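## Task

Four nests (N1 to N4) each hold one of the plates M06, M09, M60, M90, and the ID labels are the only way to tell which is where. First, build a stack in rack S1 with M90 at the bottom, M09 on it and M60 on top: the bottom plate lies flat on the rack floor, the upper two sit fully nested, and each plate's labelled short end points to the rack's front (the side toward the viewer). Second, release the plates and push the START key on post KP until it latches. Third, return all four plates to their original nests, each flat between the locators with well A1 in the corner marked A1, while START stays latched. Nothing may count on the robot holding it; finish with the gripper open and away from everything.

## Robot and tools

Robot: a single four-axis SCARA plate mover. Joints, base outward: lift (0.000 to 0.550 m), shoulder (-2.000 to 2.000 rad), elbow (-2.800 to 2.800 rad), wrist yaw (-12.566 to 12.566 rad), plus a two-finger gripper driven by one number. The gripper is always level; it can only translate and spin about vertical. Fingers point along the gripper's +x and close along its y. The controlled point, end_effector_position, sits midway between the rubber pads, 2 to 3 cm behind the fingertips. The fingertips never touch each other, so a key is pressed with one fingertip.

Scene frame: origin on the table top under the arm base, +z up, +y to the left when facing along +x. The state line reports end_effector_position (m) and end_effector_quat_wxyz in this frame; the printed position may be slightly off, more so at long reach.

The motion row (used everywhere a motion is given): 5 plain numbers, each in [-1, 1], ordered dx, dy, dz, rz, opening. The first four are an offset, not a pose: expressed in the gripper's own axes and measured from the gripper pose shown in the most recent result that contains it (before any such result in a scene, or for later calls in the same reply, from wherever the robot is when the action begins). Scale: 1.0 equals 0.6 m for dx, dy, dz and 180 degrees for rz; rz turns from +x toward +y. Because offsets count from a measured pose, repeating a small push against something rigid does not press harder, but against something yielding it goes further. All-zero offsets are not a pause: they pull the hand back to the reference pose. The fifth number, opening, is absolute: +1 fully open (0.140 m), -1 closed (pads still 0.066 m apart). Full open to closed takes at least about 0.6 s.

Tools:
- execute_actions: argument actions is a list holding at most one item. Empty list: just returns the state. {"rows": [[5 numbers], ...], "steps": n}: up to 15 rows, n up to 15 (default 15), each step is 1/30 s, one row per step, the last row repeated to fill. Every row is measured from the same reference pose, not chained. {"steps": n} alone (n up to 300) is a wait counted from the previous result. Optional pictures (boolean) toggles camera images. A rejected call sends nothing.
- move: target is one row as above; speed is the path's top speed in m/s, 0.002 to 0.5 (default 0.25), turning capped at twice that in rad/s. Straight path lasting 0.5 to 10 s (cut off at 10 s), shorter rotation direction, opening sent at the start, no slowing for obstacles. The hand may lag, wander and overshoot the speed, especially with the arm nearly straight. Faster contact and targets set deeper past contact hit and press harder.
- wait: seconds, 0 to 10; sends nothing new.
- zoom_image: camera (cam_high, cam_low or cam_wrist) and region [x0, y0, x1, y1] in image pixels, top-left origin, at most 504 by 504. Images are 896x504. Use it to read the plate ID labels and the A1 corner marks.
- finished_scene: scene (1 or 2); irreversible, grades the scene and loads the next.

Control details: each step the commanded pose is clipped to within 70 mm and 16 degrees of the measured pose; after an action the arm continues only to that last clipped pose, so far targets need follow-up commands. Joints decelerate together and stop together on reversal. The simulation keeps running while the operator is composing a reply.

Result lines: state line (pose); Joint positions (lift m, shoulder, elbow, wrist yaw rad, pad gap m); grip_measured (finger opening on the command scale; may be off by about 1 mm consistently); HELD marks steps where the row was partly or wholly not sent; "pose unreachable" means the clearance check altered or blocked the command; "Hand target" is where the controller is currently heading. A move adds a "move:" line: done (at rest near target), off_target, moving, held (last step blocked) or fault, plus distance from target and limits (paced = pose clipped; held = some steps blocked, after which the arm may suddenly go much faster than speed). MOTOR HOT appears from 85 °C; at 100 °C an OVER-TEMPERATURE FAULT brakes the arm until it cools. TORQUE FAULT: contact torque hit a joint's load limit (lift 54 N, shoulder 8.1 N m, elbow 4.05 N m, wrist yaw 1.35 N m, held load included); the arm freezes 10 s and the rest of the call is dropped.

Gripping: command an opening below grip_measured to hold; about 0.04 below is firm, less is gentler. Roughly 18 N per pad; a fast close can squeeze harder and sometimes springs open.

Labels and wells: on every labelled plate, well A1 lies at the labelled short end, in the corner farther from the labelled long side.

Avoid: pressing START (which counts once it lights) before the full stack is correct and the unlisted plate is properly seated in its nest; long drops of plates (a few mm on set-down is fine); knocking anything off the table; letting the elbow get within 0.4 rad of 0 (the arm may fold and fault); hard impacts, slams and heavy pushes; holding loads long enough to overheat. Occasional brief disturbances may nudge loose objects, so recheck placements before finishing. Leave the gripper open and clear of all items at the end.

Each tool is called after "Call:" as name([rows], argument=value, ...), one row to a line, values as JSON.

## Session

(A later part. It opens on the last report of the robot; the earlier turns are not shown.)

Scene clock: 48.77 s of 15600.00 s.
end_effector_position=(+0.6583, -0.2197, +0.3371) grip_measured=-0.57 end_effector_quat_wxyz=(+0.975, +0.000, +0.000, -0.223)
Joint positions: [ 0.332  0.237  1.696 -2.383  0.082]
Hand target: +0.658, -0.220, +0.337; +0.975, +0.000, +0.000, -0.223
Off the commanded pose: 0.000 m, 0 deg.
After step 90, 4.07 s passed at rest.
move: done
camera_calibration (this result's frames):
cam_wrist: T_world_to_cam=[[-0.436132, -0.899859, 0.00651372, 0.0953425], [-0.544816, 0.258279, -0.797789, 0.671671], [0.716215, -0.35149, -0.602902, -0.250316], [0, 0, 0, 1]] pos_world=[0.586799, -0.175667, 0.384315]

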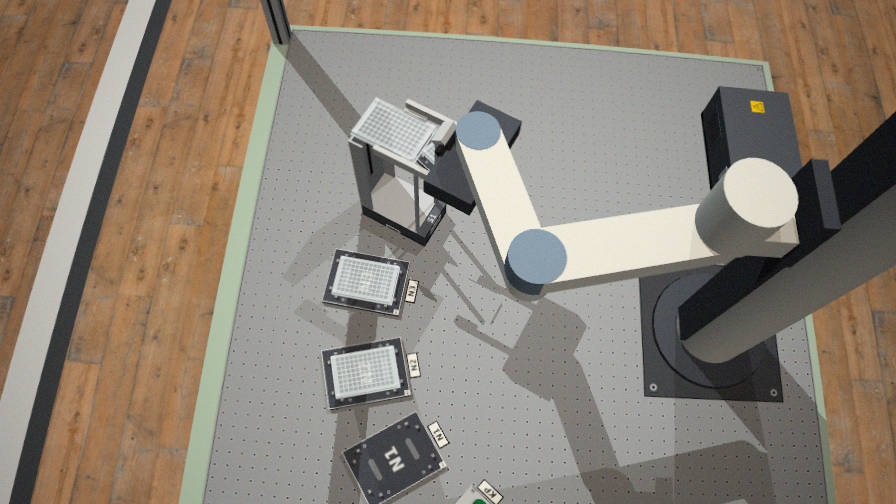

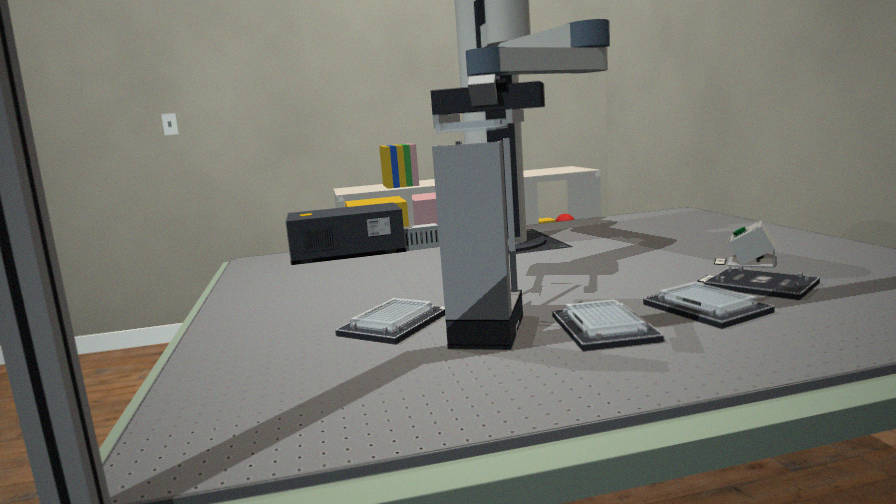

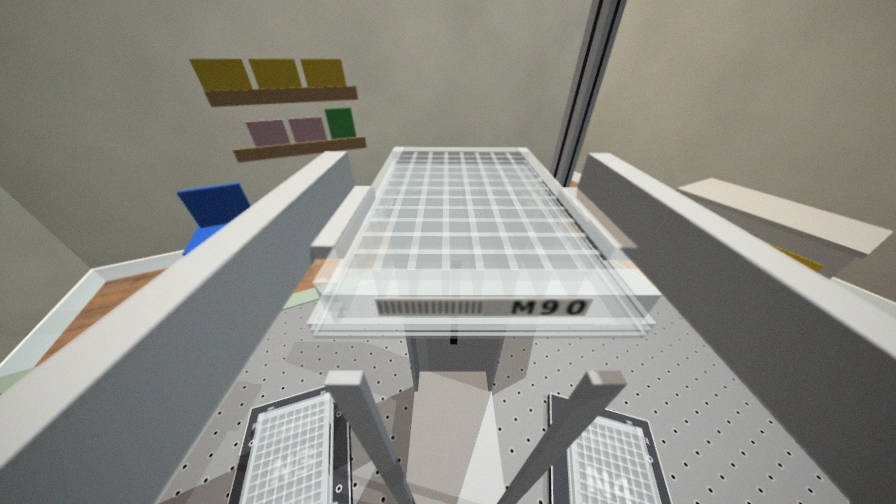

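Call:
move(target=[0,0,-0.045,0,-0.63], speed=0.012)

Scene clock: 55.23 s of 15600.00 s.
end_effector_position=(+0.6583, -0.2197, +0.3101) grip_measured=-0.57 end_effector_quat_wxyz=(+0.975, +0.000, +0.000, -0.223)
Joint positions: [ 0.305  0.237  1.696 -2.384  0.082]
Hand target: +0.658, -0.220, +0.310; +0.975, +0.000, +0.000, -0.223
Off the commanded pose: 0.000 m, 0 deg.
After step 90, 1.00 s passed at rest.
move: done
camera_calibration (this result's frames):
cam_wrist: T_world_to_cam=[[-0.43614, -0.899855, 0.00651372, 0.0955227], [-0.544814, 0.258285, -0.797789, 0.650117], [0.716212, -0.351496, -0.602902, -0.266602], [0, 0, 0, 1]] pos_world=[0.586798, -0.175668, 0.357299]

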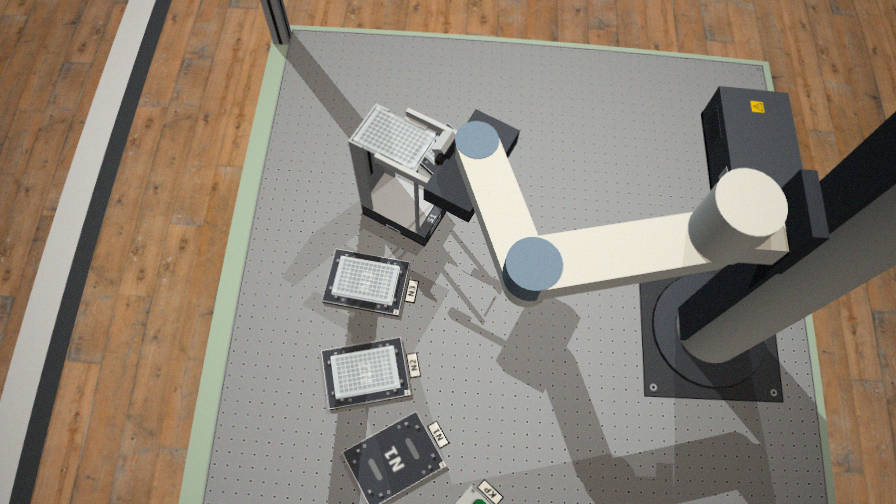

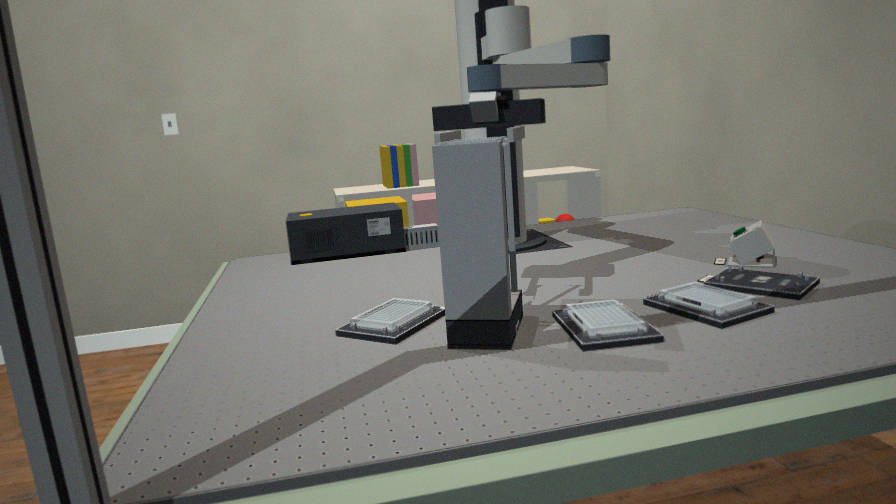

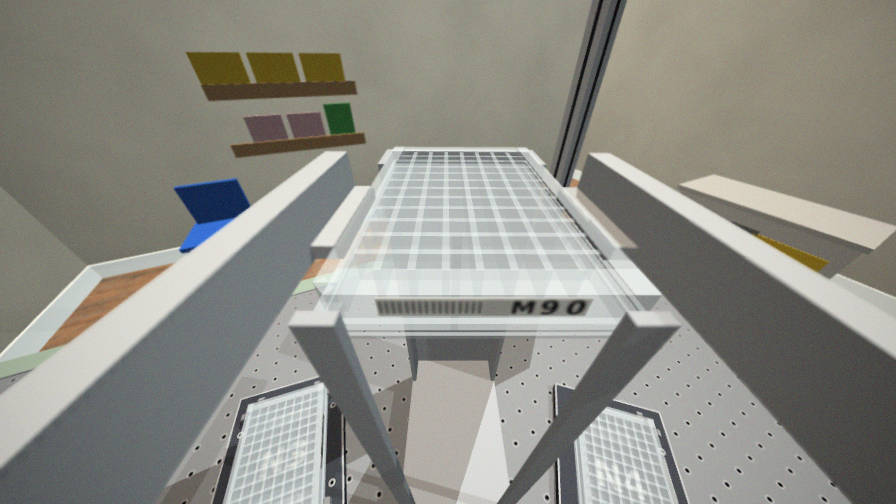

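Entered cleanly. Floor may be lower; stop at .082.

Call:
move(target=[0,0,-0.385,0,-0.63], speed=0.12)

Call:
move(target=[0,0,-0.0095,0,-0.63], speed=0.005)

Scene clock: 60.43 s of 15600.00 s.
end_effector_position=(+0.6583, -0.2197, +0.0790) grip_measured=-0.57 end_effector_quat_wxyz=(+0.975, +0.000, +0.000, -0.223)
Joint positions: [ 0.074  0.237  1.696 -2.384  0.082]
Hand target: +0.658, -0.220, +0.079; +0.975, +0.000, +0.000, -0.223
Off the commanded pose: 0.000 m, 0 deg.
move: done
camera_calibration (this result's frames):
cam_wrist: T_world_to_cam=[[-0.436178, -0.899837, 0.00651372, 0.0970434], [-0.544803, 0.258307, -0.797789, 0.465764], [0.716197, -0.351527, -0.602902, -0.40591], [0, 0, 0, 1]] pos_world=[0.586789, -0.175675, 0.126225]

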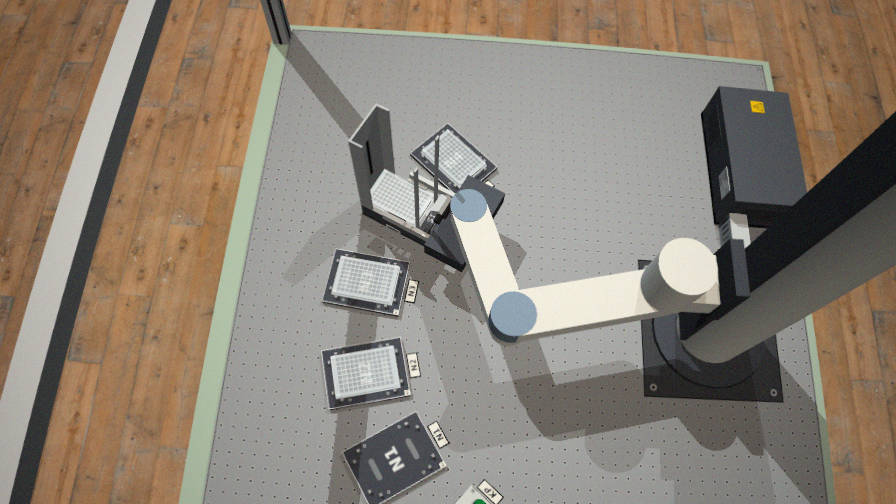

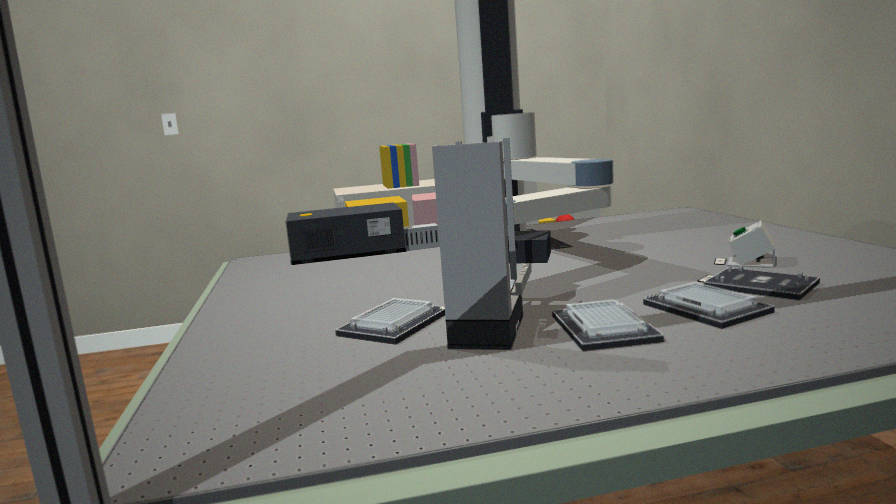

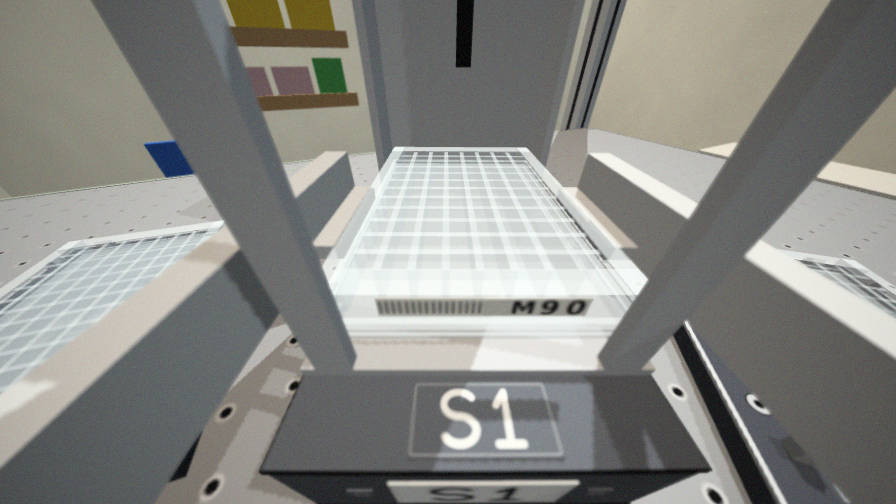

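Scene clock: 61.80 s of 15600.00 s.
end_effector_position=(+0.6583, -0.2197, +0.0733) grip_measured=-0.57 end_effector_quat_wxyz=(+0.975, +0.000, +0.000, -0.223)
Joint positions: [ 0.068  0.237  1.696 -2.384  0.082]
Hand target: +0.658, -0.220, +0.073; +0.975, +0.000, +0.000, -0.223
Off the commanded pose: 0.000 m, 0 deg.
move: done
camera_calibration (this result's frames):
cam_wrist: T_world_to_cam=[[-0.436178, -0.899837, 0.00651372, 0.0970804], [-0.544803, 0.258307, -0.797789, 0.461234], [0.716197, -0.351527, -0.602902, -0.409333], [0, 0, 0, 1]] pos_world=[0.586789, -0.175675, 0.120548]

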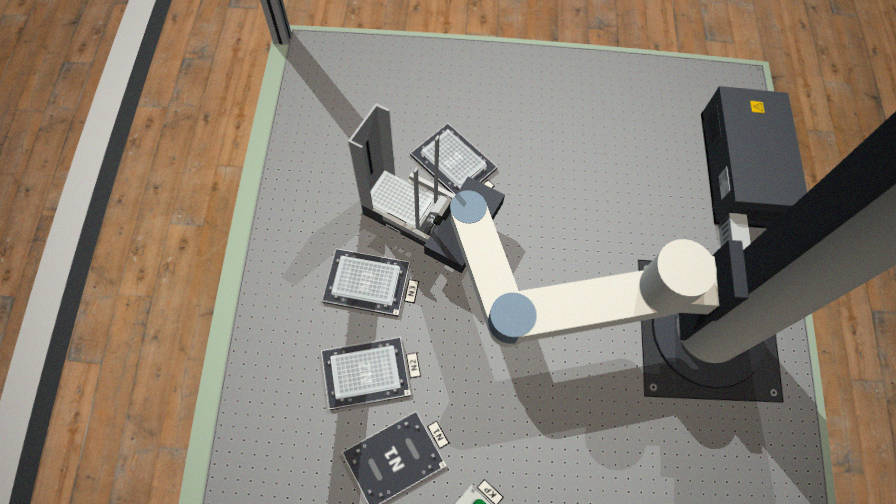

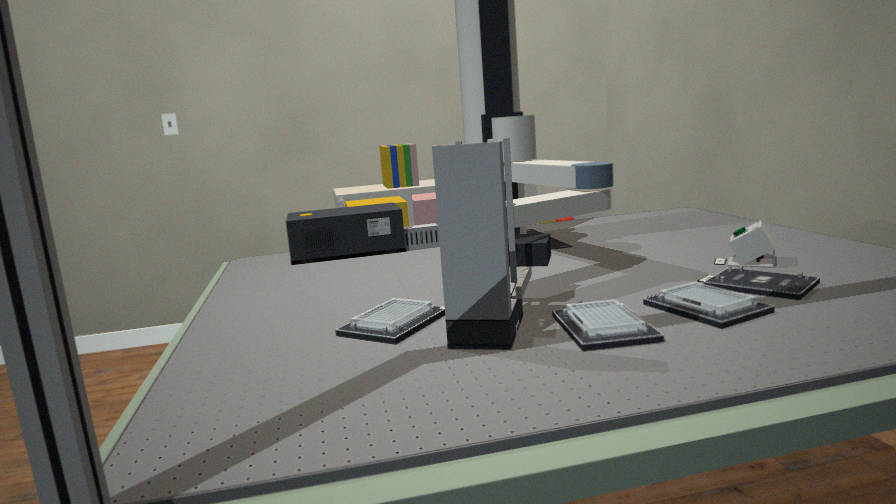

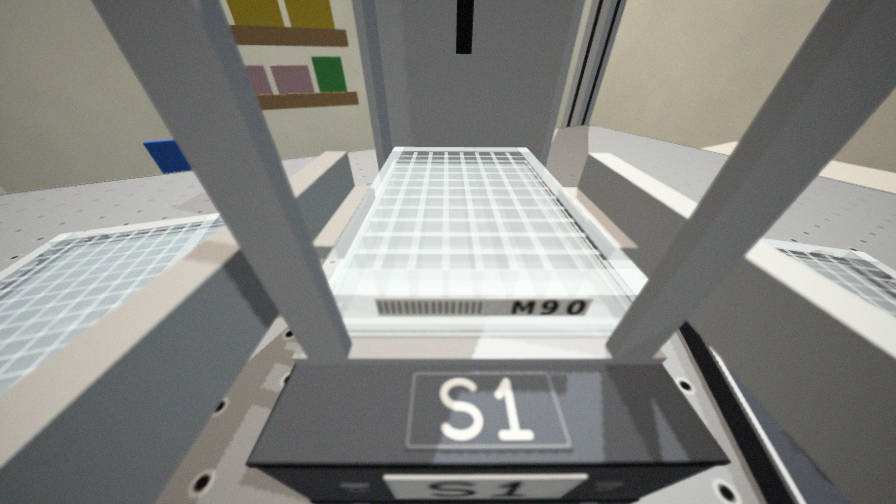

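Call:
move(target=[0,0,-0.004,0,-0.63], speed=0.004)

Call:
move(target=[0,0,0,0,0])

Call:
move(target=[-0.18,0,0.027,0,0])

Call:
move(target=[0.03,0.27,0,0.11,0])

Scene clock: 65.93 s of 15600.00 s.
end_effector_position=(+0.6583, -0.2197, +0.0711) grip_measured=-0.57 end_effector_quat_wxyz=(+0.975, +0.000, +0.000, -0.223)
Joint positions: [ 0.066  0.237  1.696 -2.383  0.082]
Hand target: +0.658, -0.220, +0.071; +0.975, +0.000, +0.000, -0.223
Off the commanded pose: 0.000 m, 0 deg.
After step 90, 0.30 s passed at rest.
move: done
camera_calibration (this result's frames):
cam_wrist: T_world_to_cam=[[-0.436177, -0.899837, 0.00651372, 0.0970934], [-0.544803, 0.258307, -0.797789, 0.45944], [0.716197, -0.351526, -0.602902, -0.410688], [0, 0, 0, 1]] pos_world=[0.586788, -0.175676, 0.118299]

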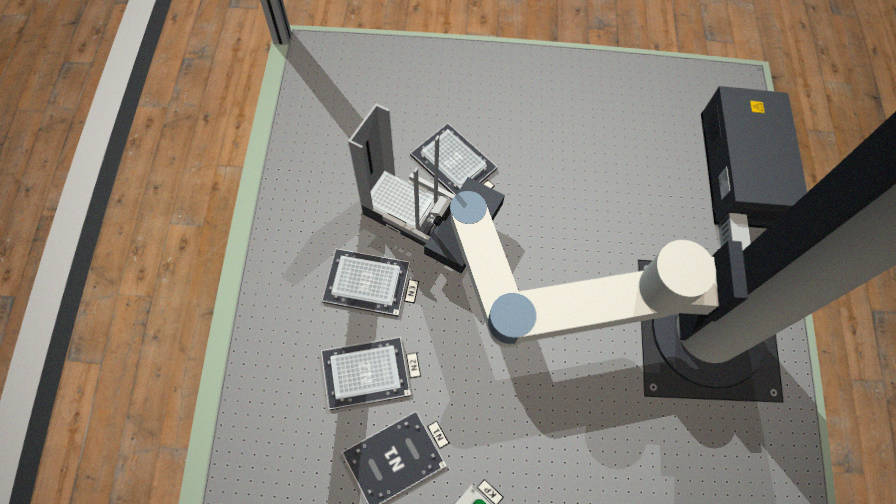

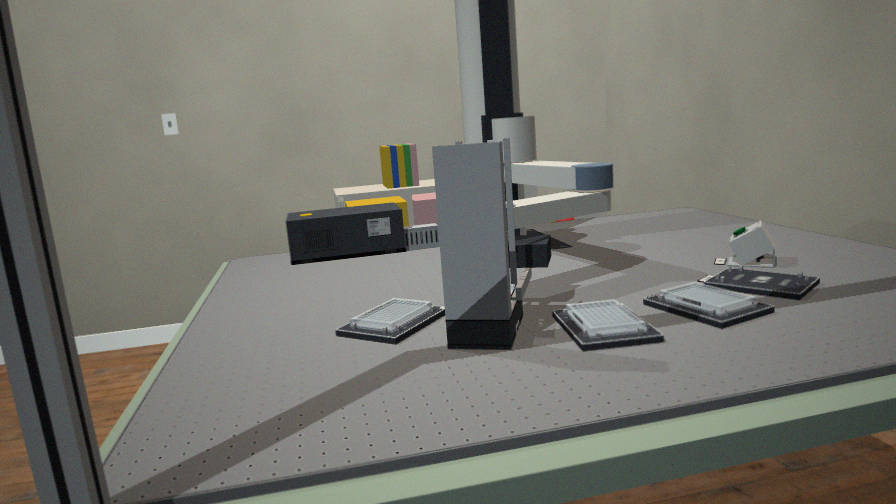

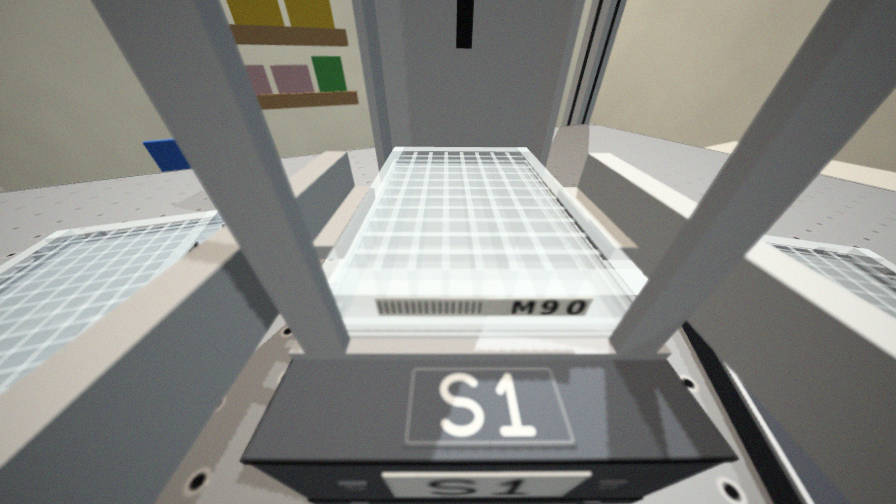

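Scene clock: 66.43 s of 15600.00 s.
end_effector_position=(+0.6583, -0.2197, +0.0711) grip_measured=+0.00 end_effector_quat_wxyz=(+0.975, +0.000, +0.000, -0.223)
Joint positions: [ 0.066  0.237  1.696 -2.384  0.103]
Hand target: +0.658, -0.220, +0.071; +0.975, +0.000, +0.000, -0.223
Off the commanded pose: 0.000 m, 0 deg.
move: done
camera_calibration (this result's frames):
cam_wrist: T_world_to_cam=[[-0.436182, -0.899835, 0.00651372, 0.0970955], [-0.544802, 0.25831, -0.797789, 0.459451], [0.716196, -0.351529, -0.602902, -0.410678], [0, 0, 0, 1]] pos_world=[0.586787, -0.175676, 0.118313]

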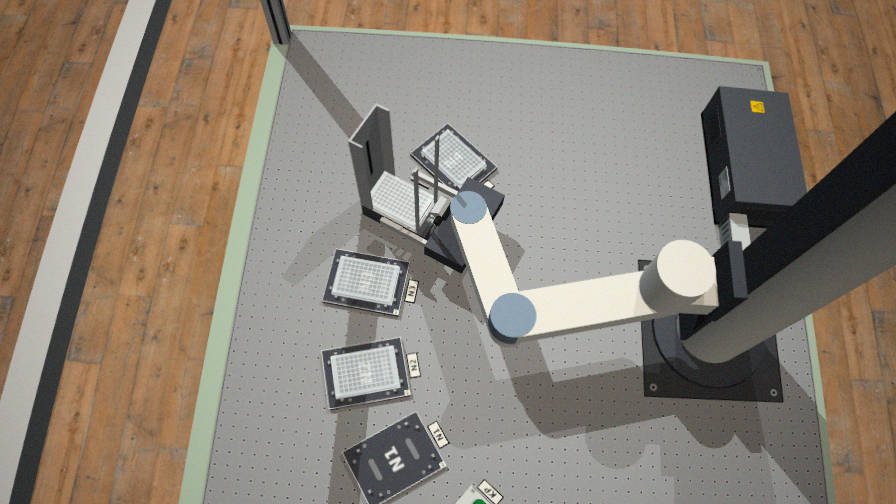

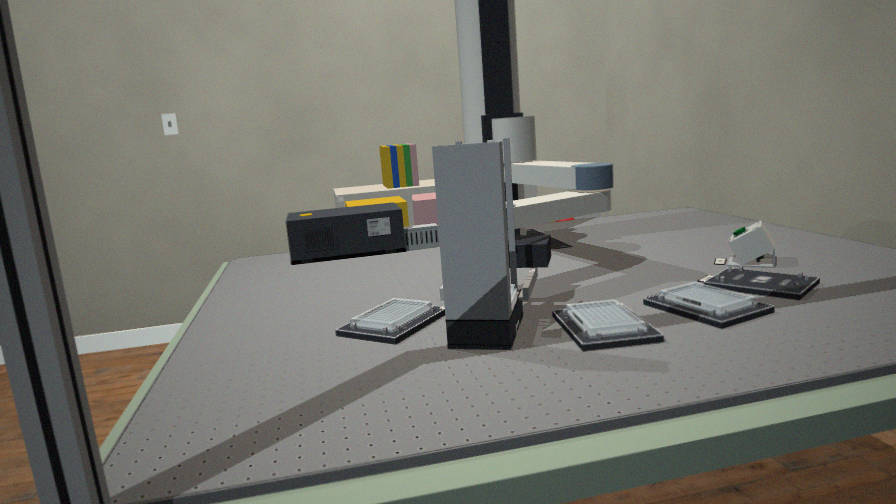

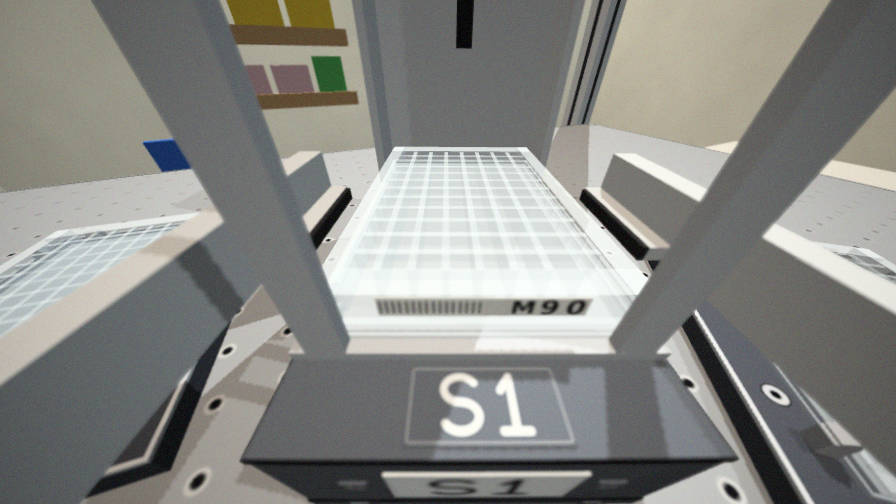

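Scene clock: 67.30 s of 15600.00 s.
end_effector_position=(+0.5611, -0.1727, +0.0873) grip_measured=+0.00 end_effector_quat_wxyz=(+0.975, +0.000, +0.000, -0.223)
Joint positions: [ 0.082  0.475  1.142 -2.067  0.103]
Hand target: +0.561, -0.173, +0.087; +0.975, +0.000, +0.000, -0.223
Off the commanded pose: 0.000 m, 0 deg.
move: done
camera_calibration (this result's frames):
cam_wrist: T_world_to_cam=[[-0.436321, -0.899767, 0.00651372, 0.0969453], [-0.544762, 0.258394, -0.797789, 0.407246], [0.716141, -0.351641, -0.602902, -0.314716], [0, 0, 0, 1]] pos_world=[0.489532, -0.128669, 0.134522]

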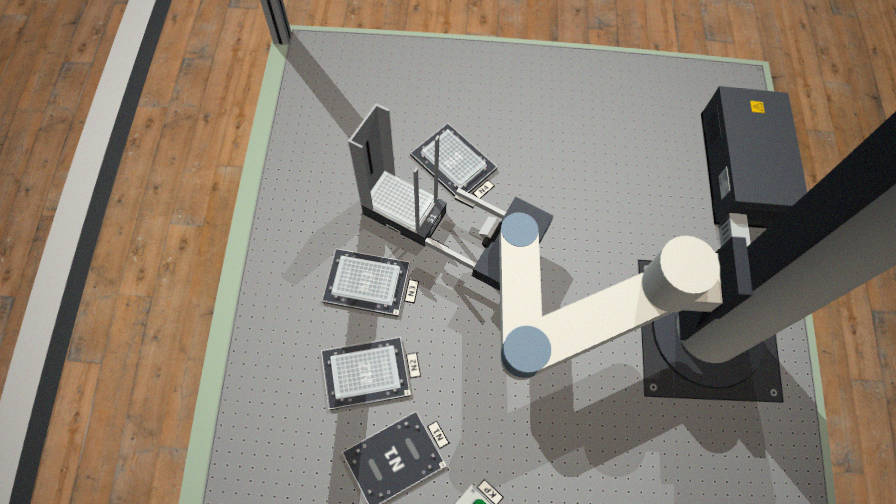

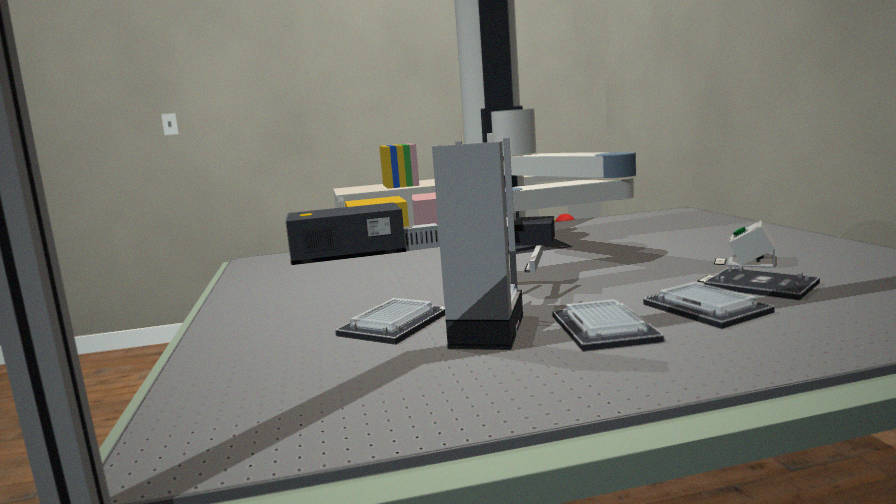

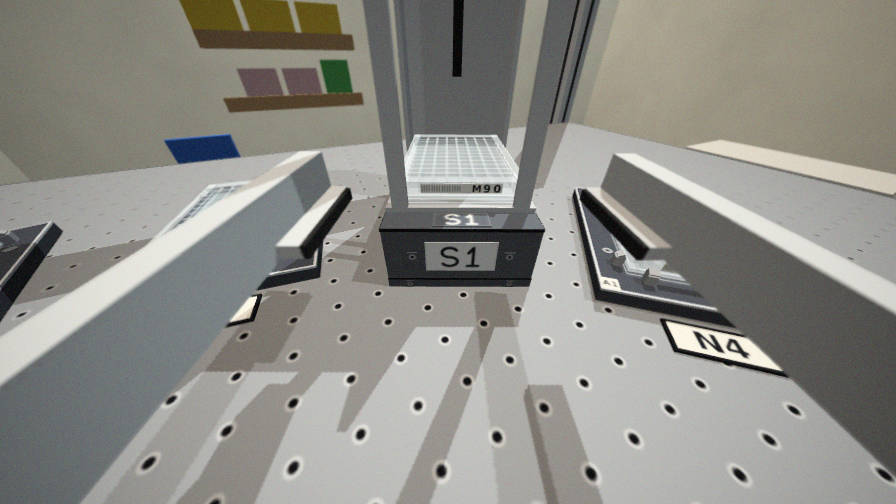

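Scene clock: 68.33 s of 15600.00 s.
end_effector_position=(+0.6478, -0.0345, +0.0873) grip_measured=+0.00 end_effector_quat_wxyz=(+0.999, +0.000, +0.000, -0.052)
Joint positions: [ 0.082  0.725  1.389 -2.218  0.103]
Hand target: +0.648, -0.035, +0.087; +0.999, +0.000, +0.000, -0.052
Off the commanded pose: 0.000 m, 0 deg.
move: done
camera_calibration (this result's frames):
cam_wrist: T_world_to_cam=[[-0.105197, -0.99443, 0.00651372, 0.0413793], [-0.600116, 0.0582581, -0.797789, 0.447751], [0.792966, -0.0878336, -0.602902, -0.368914], [0, 0, 0, 1]] pos_world=[0.565591, -0.0173393, 0.134522]

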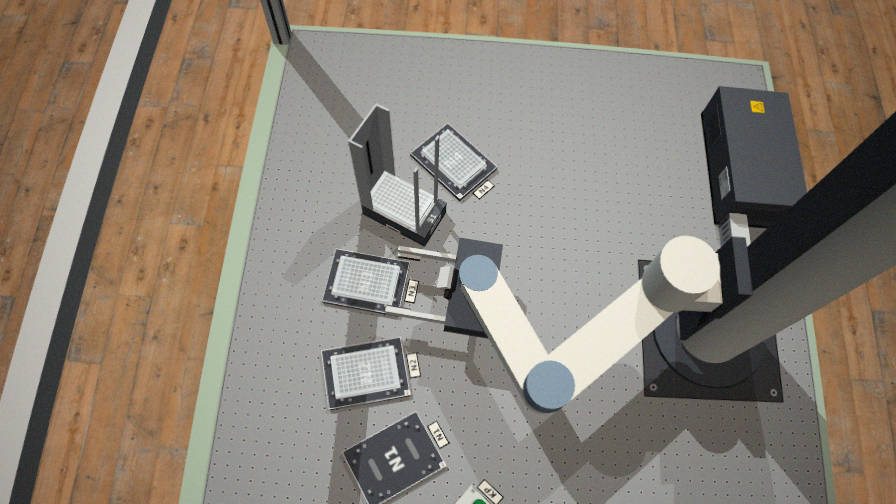

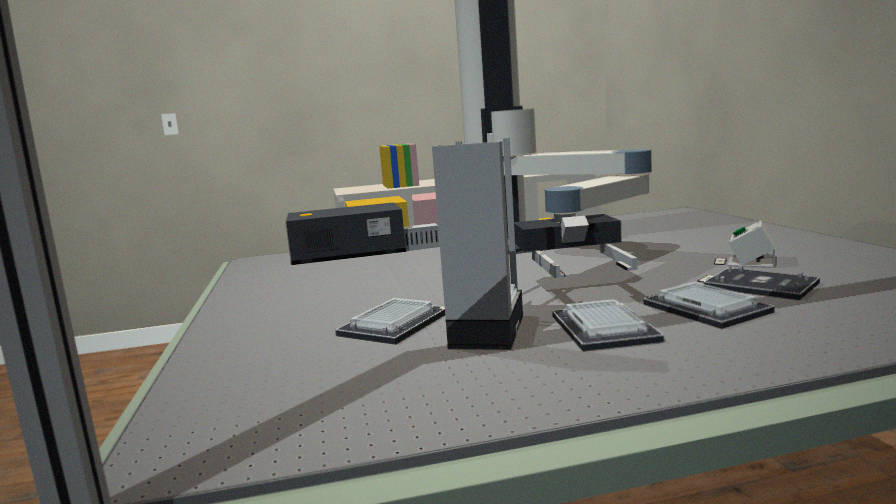

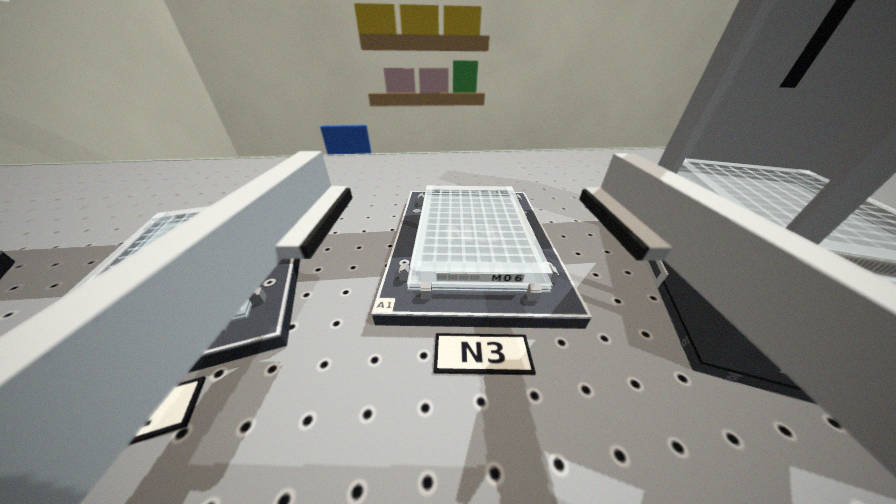

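Call:
move(target=[-0.17,0,0,0,0])

Call:
move(target=[0.01,-0.21,0,-0.217,0])

Call:
move(target=[0.15,-0.22,0,0,0])

Scene clock: 75.03 s of 15600.00 s.
end_effector_position=(+0.5463, -0.0239, +0.0873) grip_measured=+0.00 end_effector_quat_wxyz=(+0.999, +0.000, +0.000, -0.052)
Joint positions: [ 0.082  0.919  0.914 -1.937  0.103]
Hand target: +0.546, -0.024, +0.087; +0.999, +0.000, +0.000, -0.052
Off the commanded pose: 0.000 m, 0 deg.
After step 90, 2.90 s passed at rest.
move: done
camera_calibration (this result's frames):
cam_wrist: T_world_to_cam=[[-0.105357, -0.994413, 0.00651372, 0.0413341], [-0.600107, 0.0583551, -0.797789, 0.38623], [0.792951, -0.0879618, -0.602902, -0.287514], [0, 0, 0, 1]] pos_world=[0.464119, -0.00672558, 0.134517]

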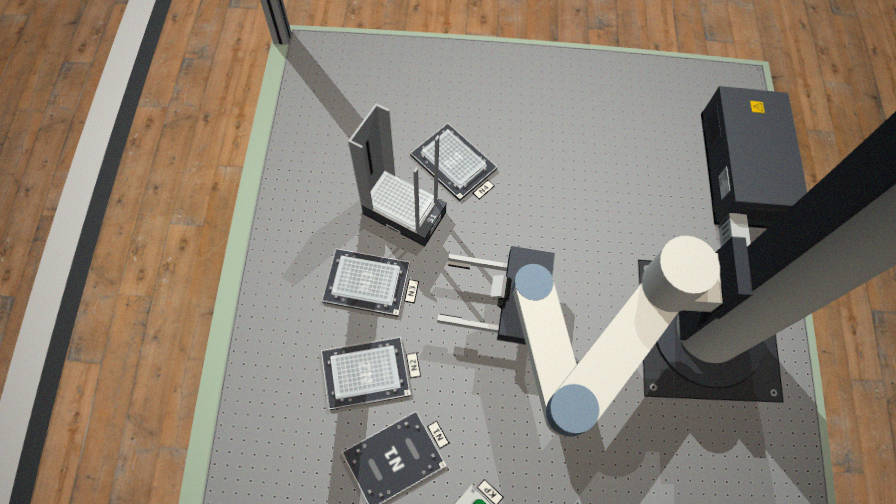

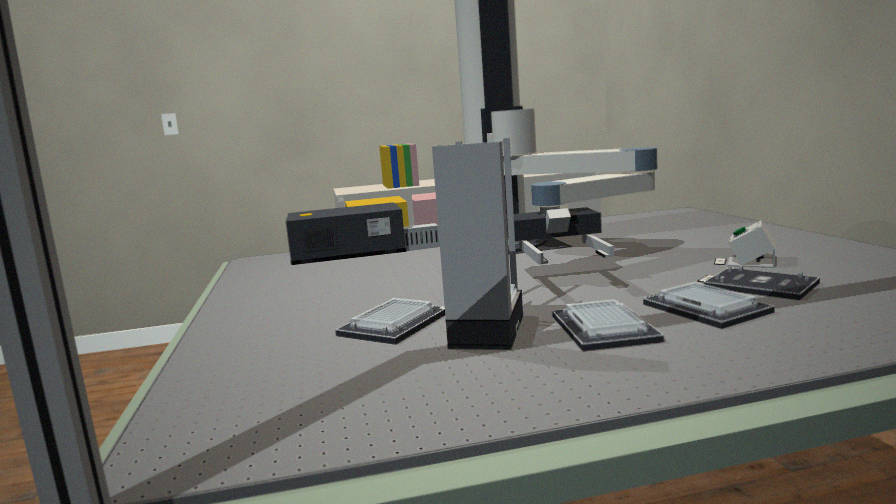

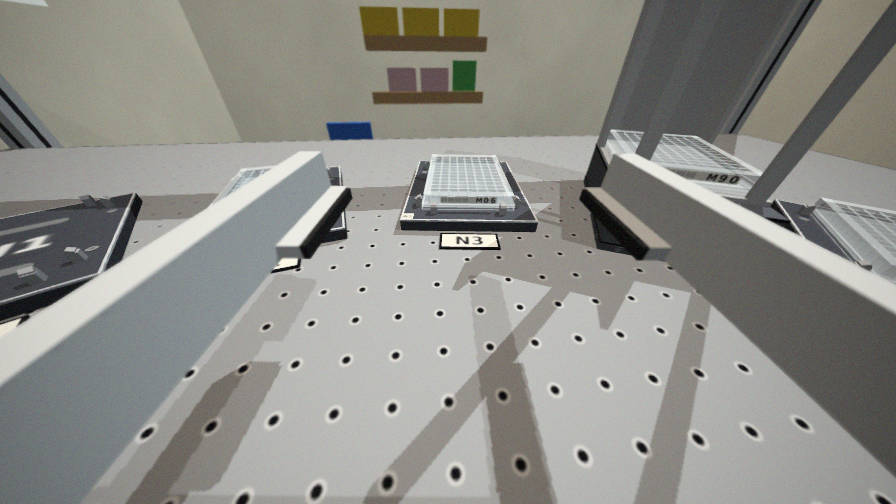

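Scene clock: 76.70 s of 15600.00 s.
end_effector_position=(+0.5391, -0.1499, +0.0873) grip_measured=+0.00 end_effector_quat_wxyz=(+0.924, +0.000, +0.000, -0.383)
Joint positions: [ 0.082  0.713  1.082 -2.582  0.103]
Hand target: +0.539, -0.150, +0.087; +0.924, +0.000, +0.000, -0.383
Off the commanded pose: 0.000 m, 0 deg.
move: done
camera_calibration (this result's frames):
cam_wrist: T_world_to_cam=[[-0.708448, -0.705732, 0.00651372, 0.283703], [-0.429187, 0.423476, -0.797789, 0.351837], [0.560267, -0.567988, -0.602902, -0.239386], [0, 0, 0, 1]] pos_world=[0.486113, -0.084744, 0.134517]

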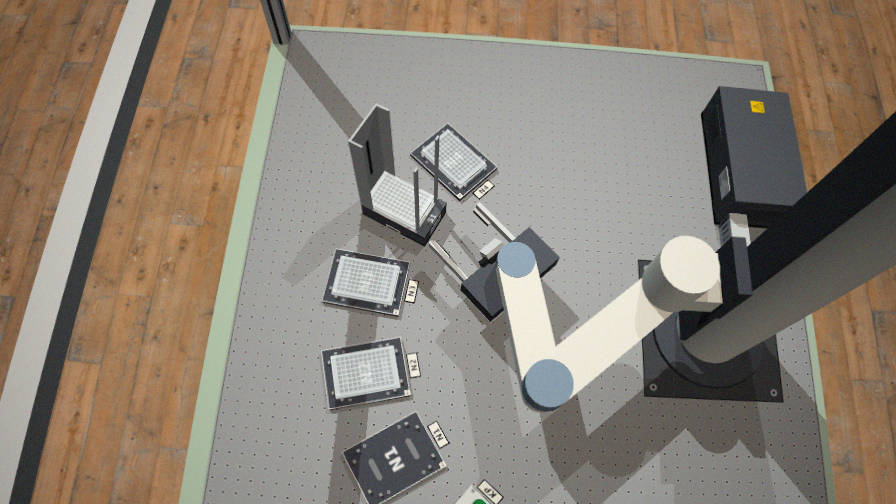

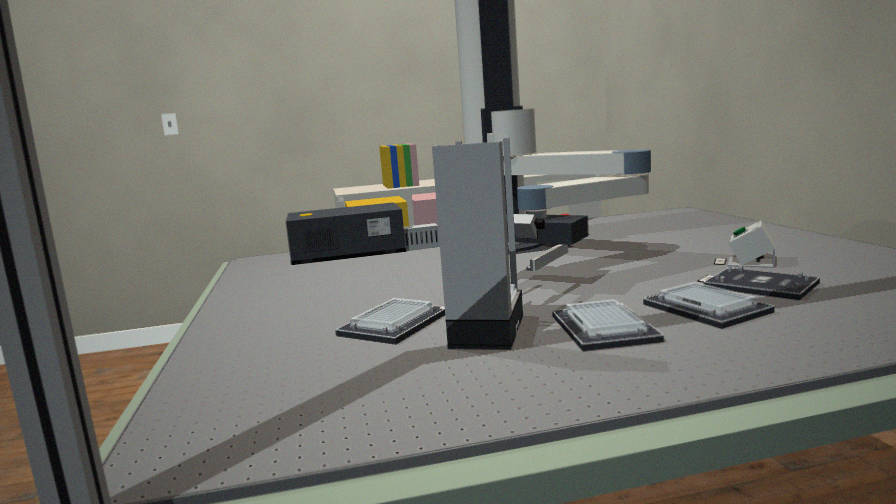

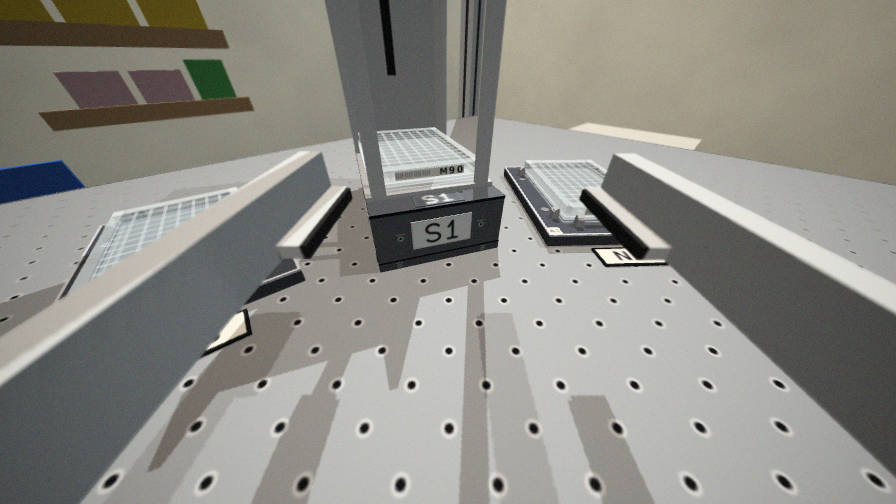

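Scene clock: 77.80 s of 15600.00 s.
end_effector_position=(+0.5093, -0.3069, +0.0873) grip_measured=+0.00 end_effector_quat_wxyz=(+0.924, +0.000, +0.000, -0.383)
Joint positions: [ 0.082  0.101  1.289 -2.176  0.103]
Hand target: +0.509, -0.307, +0.087; +0.924, +0.000, +0.000, -0.383
Off the commanded pose: 0.000 m, 0 deg.
move: done
camera_calibration (this result's frames):
cam_wrist: T_world_to_cam=[[-0.708499, -0.705682, 0.00651372, 0.151767], [-0.429157, 0.423506, -0.797789, 0.40552], [0.560227, -0.568028, -0.602902, -0.311847], [0, 0, 0, 1]] pos_world=[0.456263, -0.241779, 0.134517]

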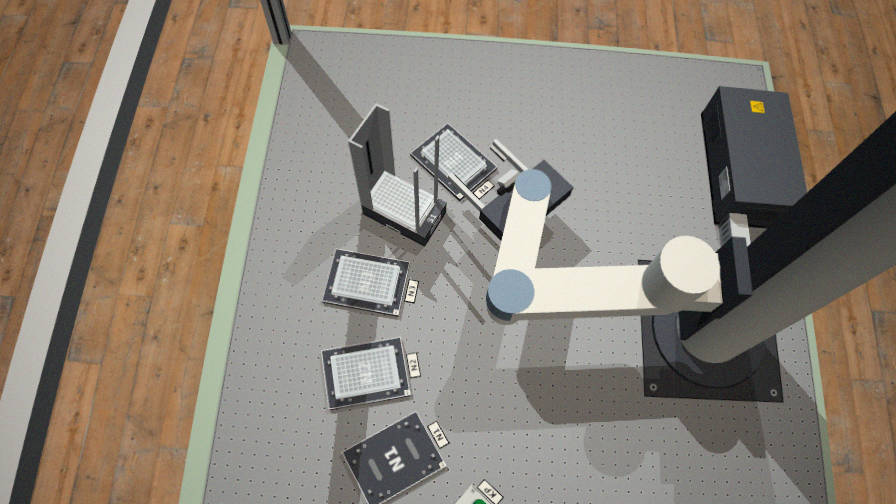

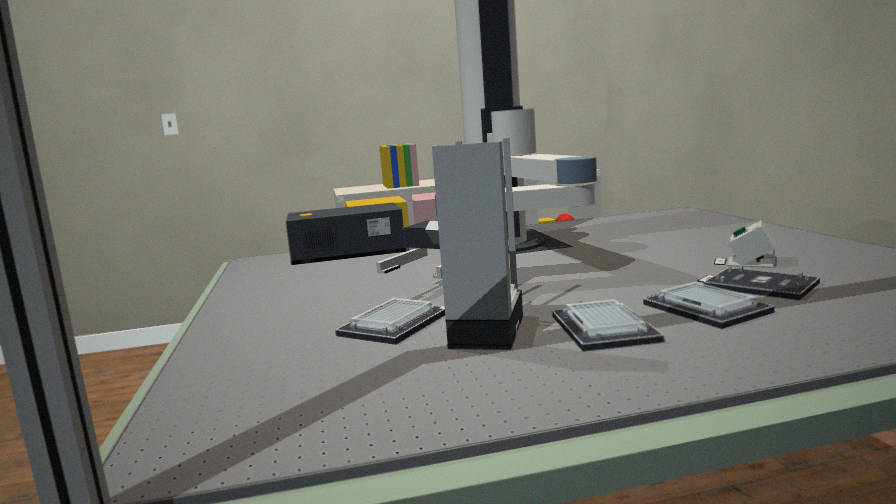

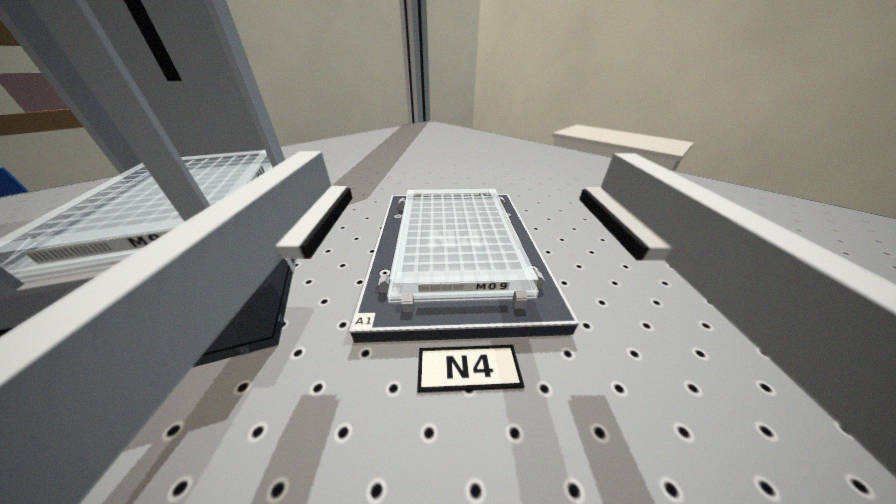

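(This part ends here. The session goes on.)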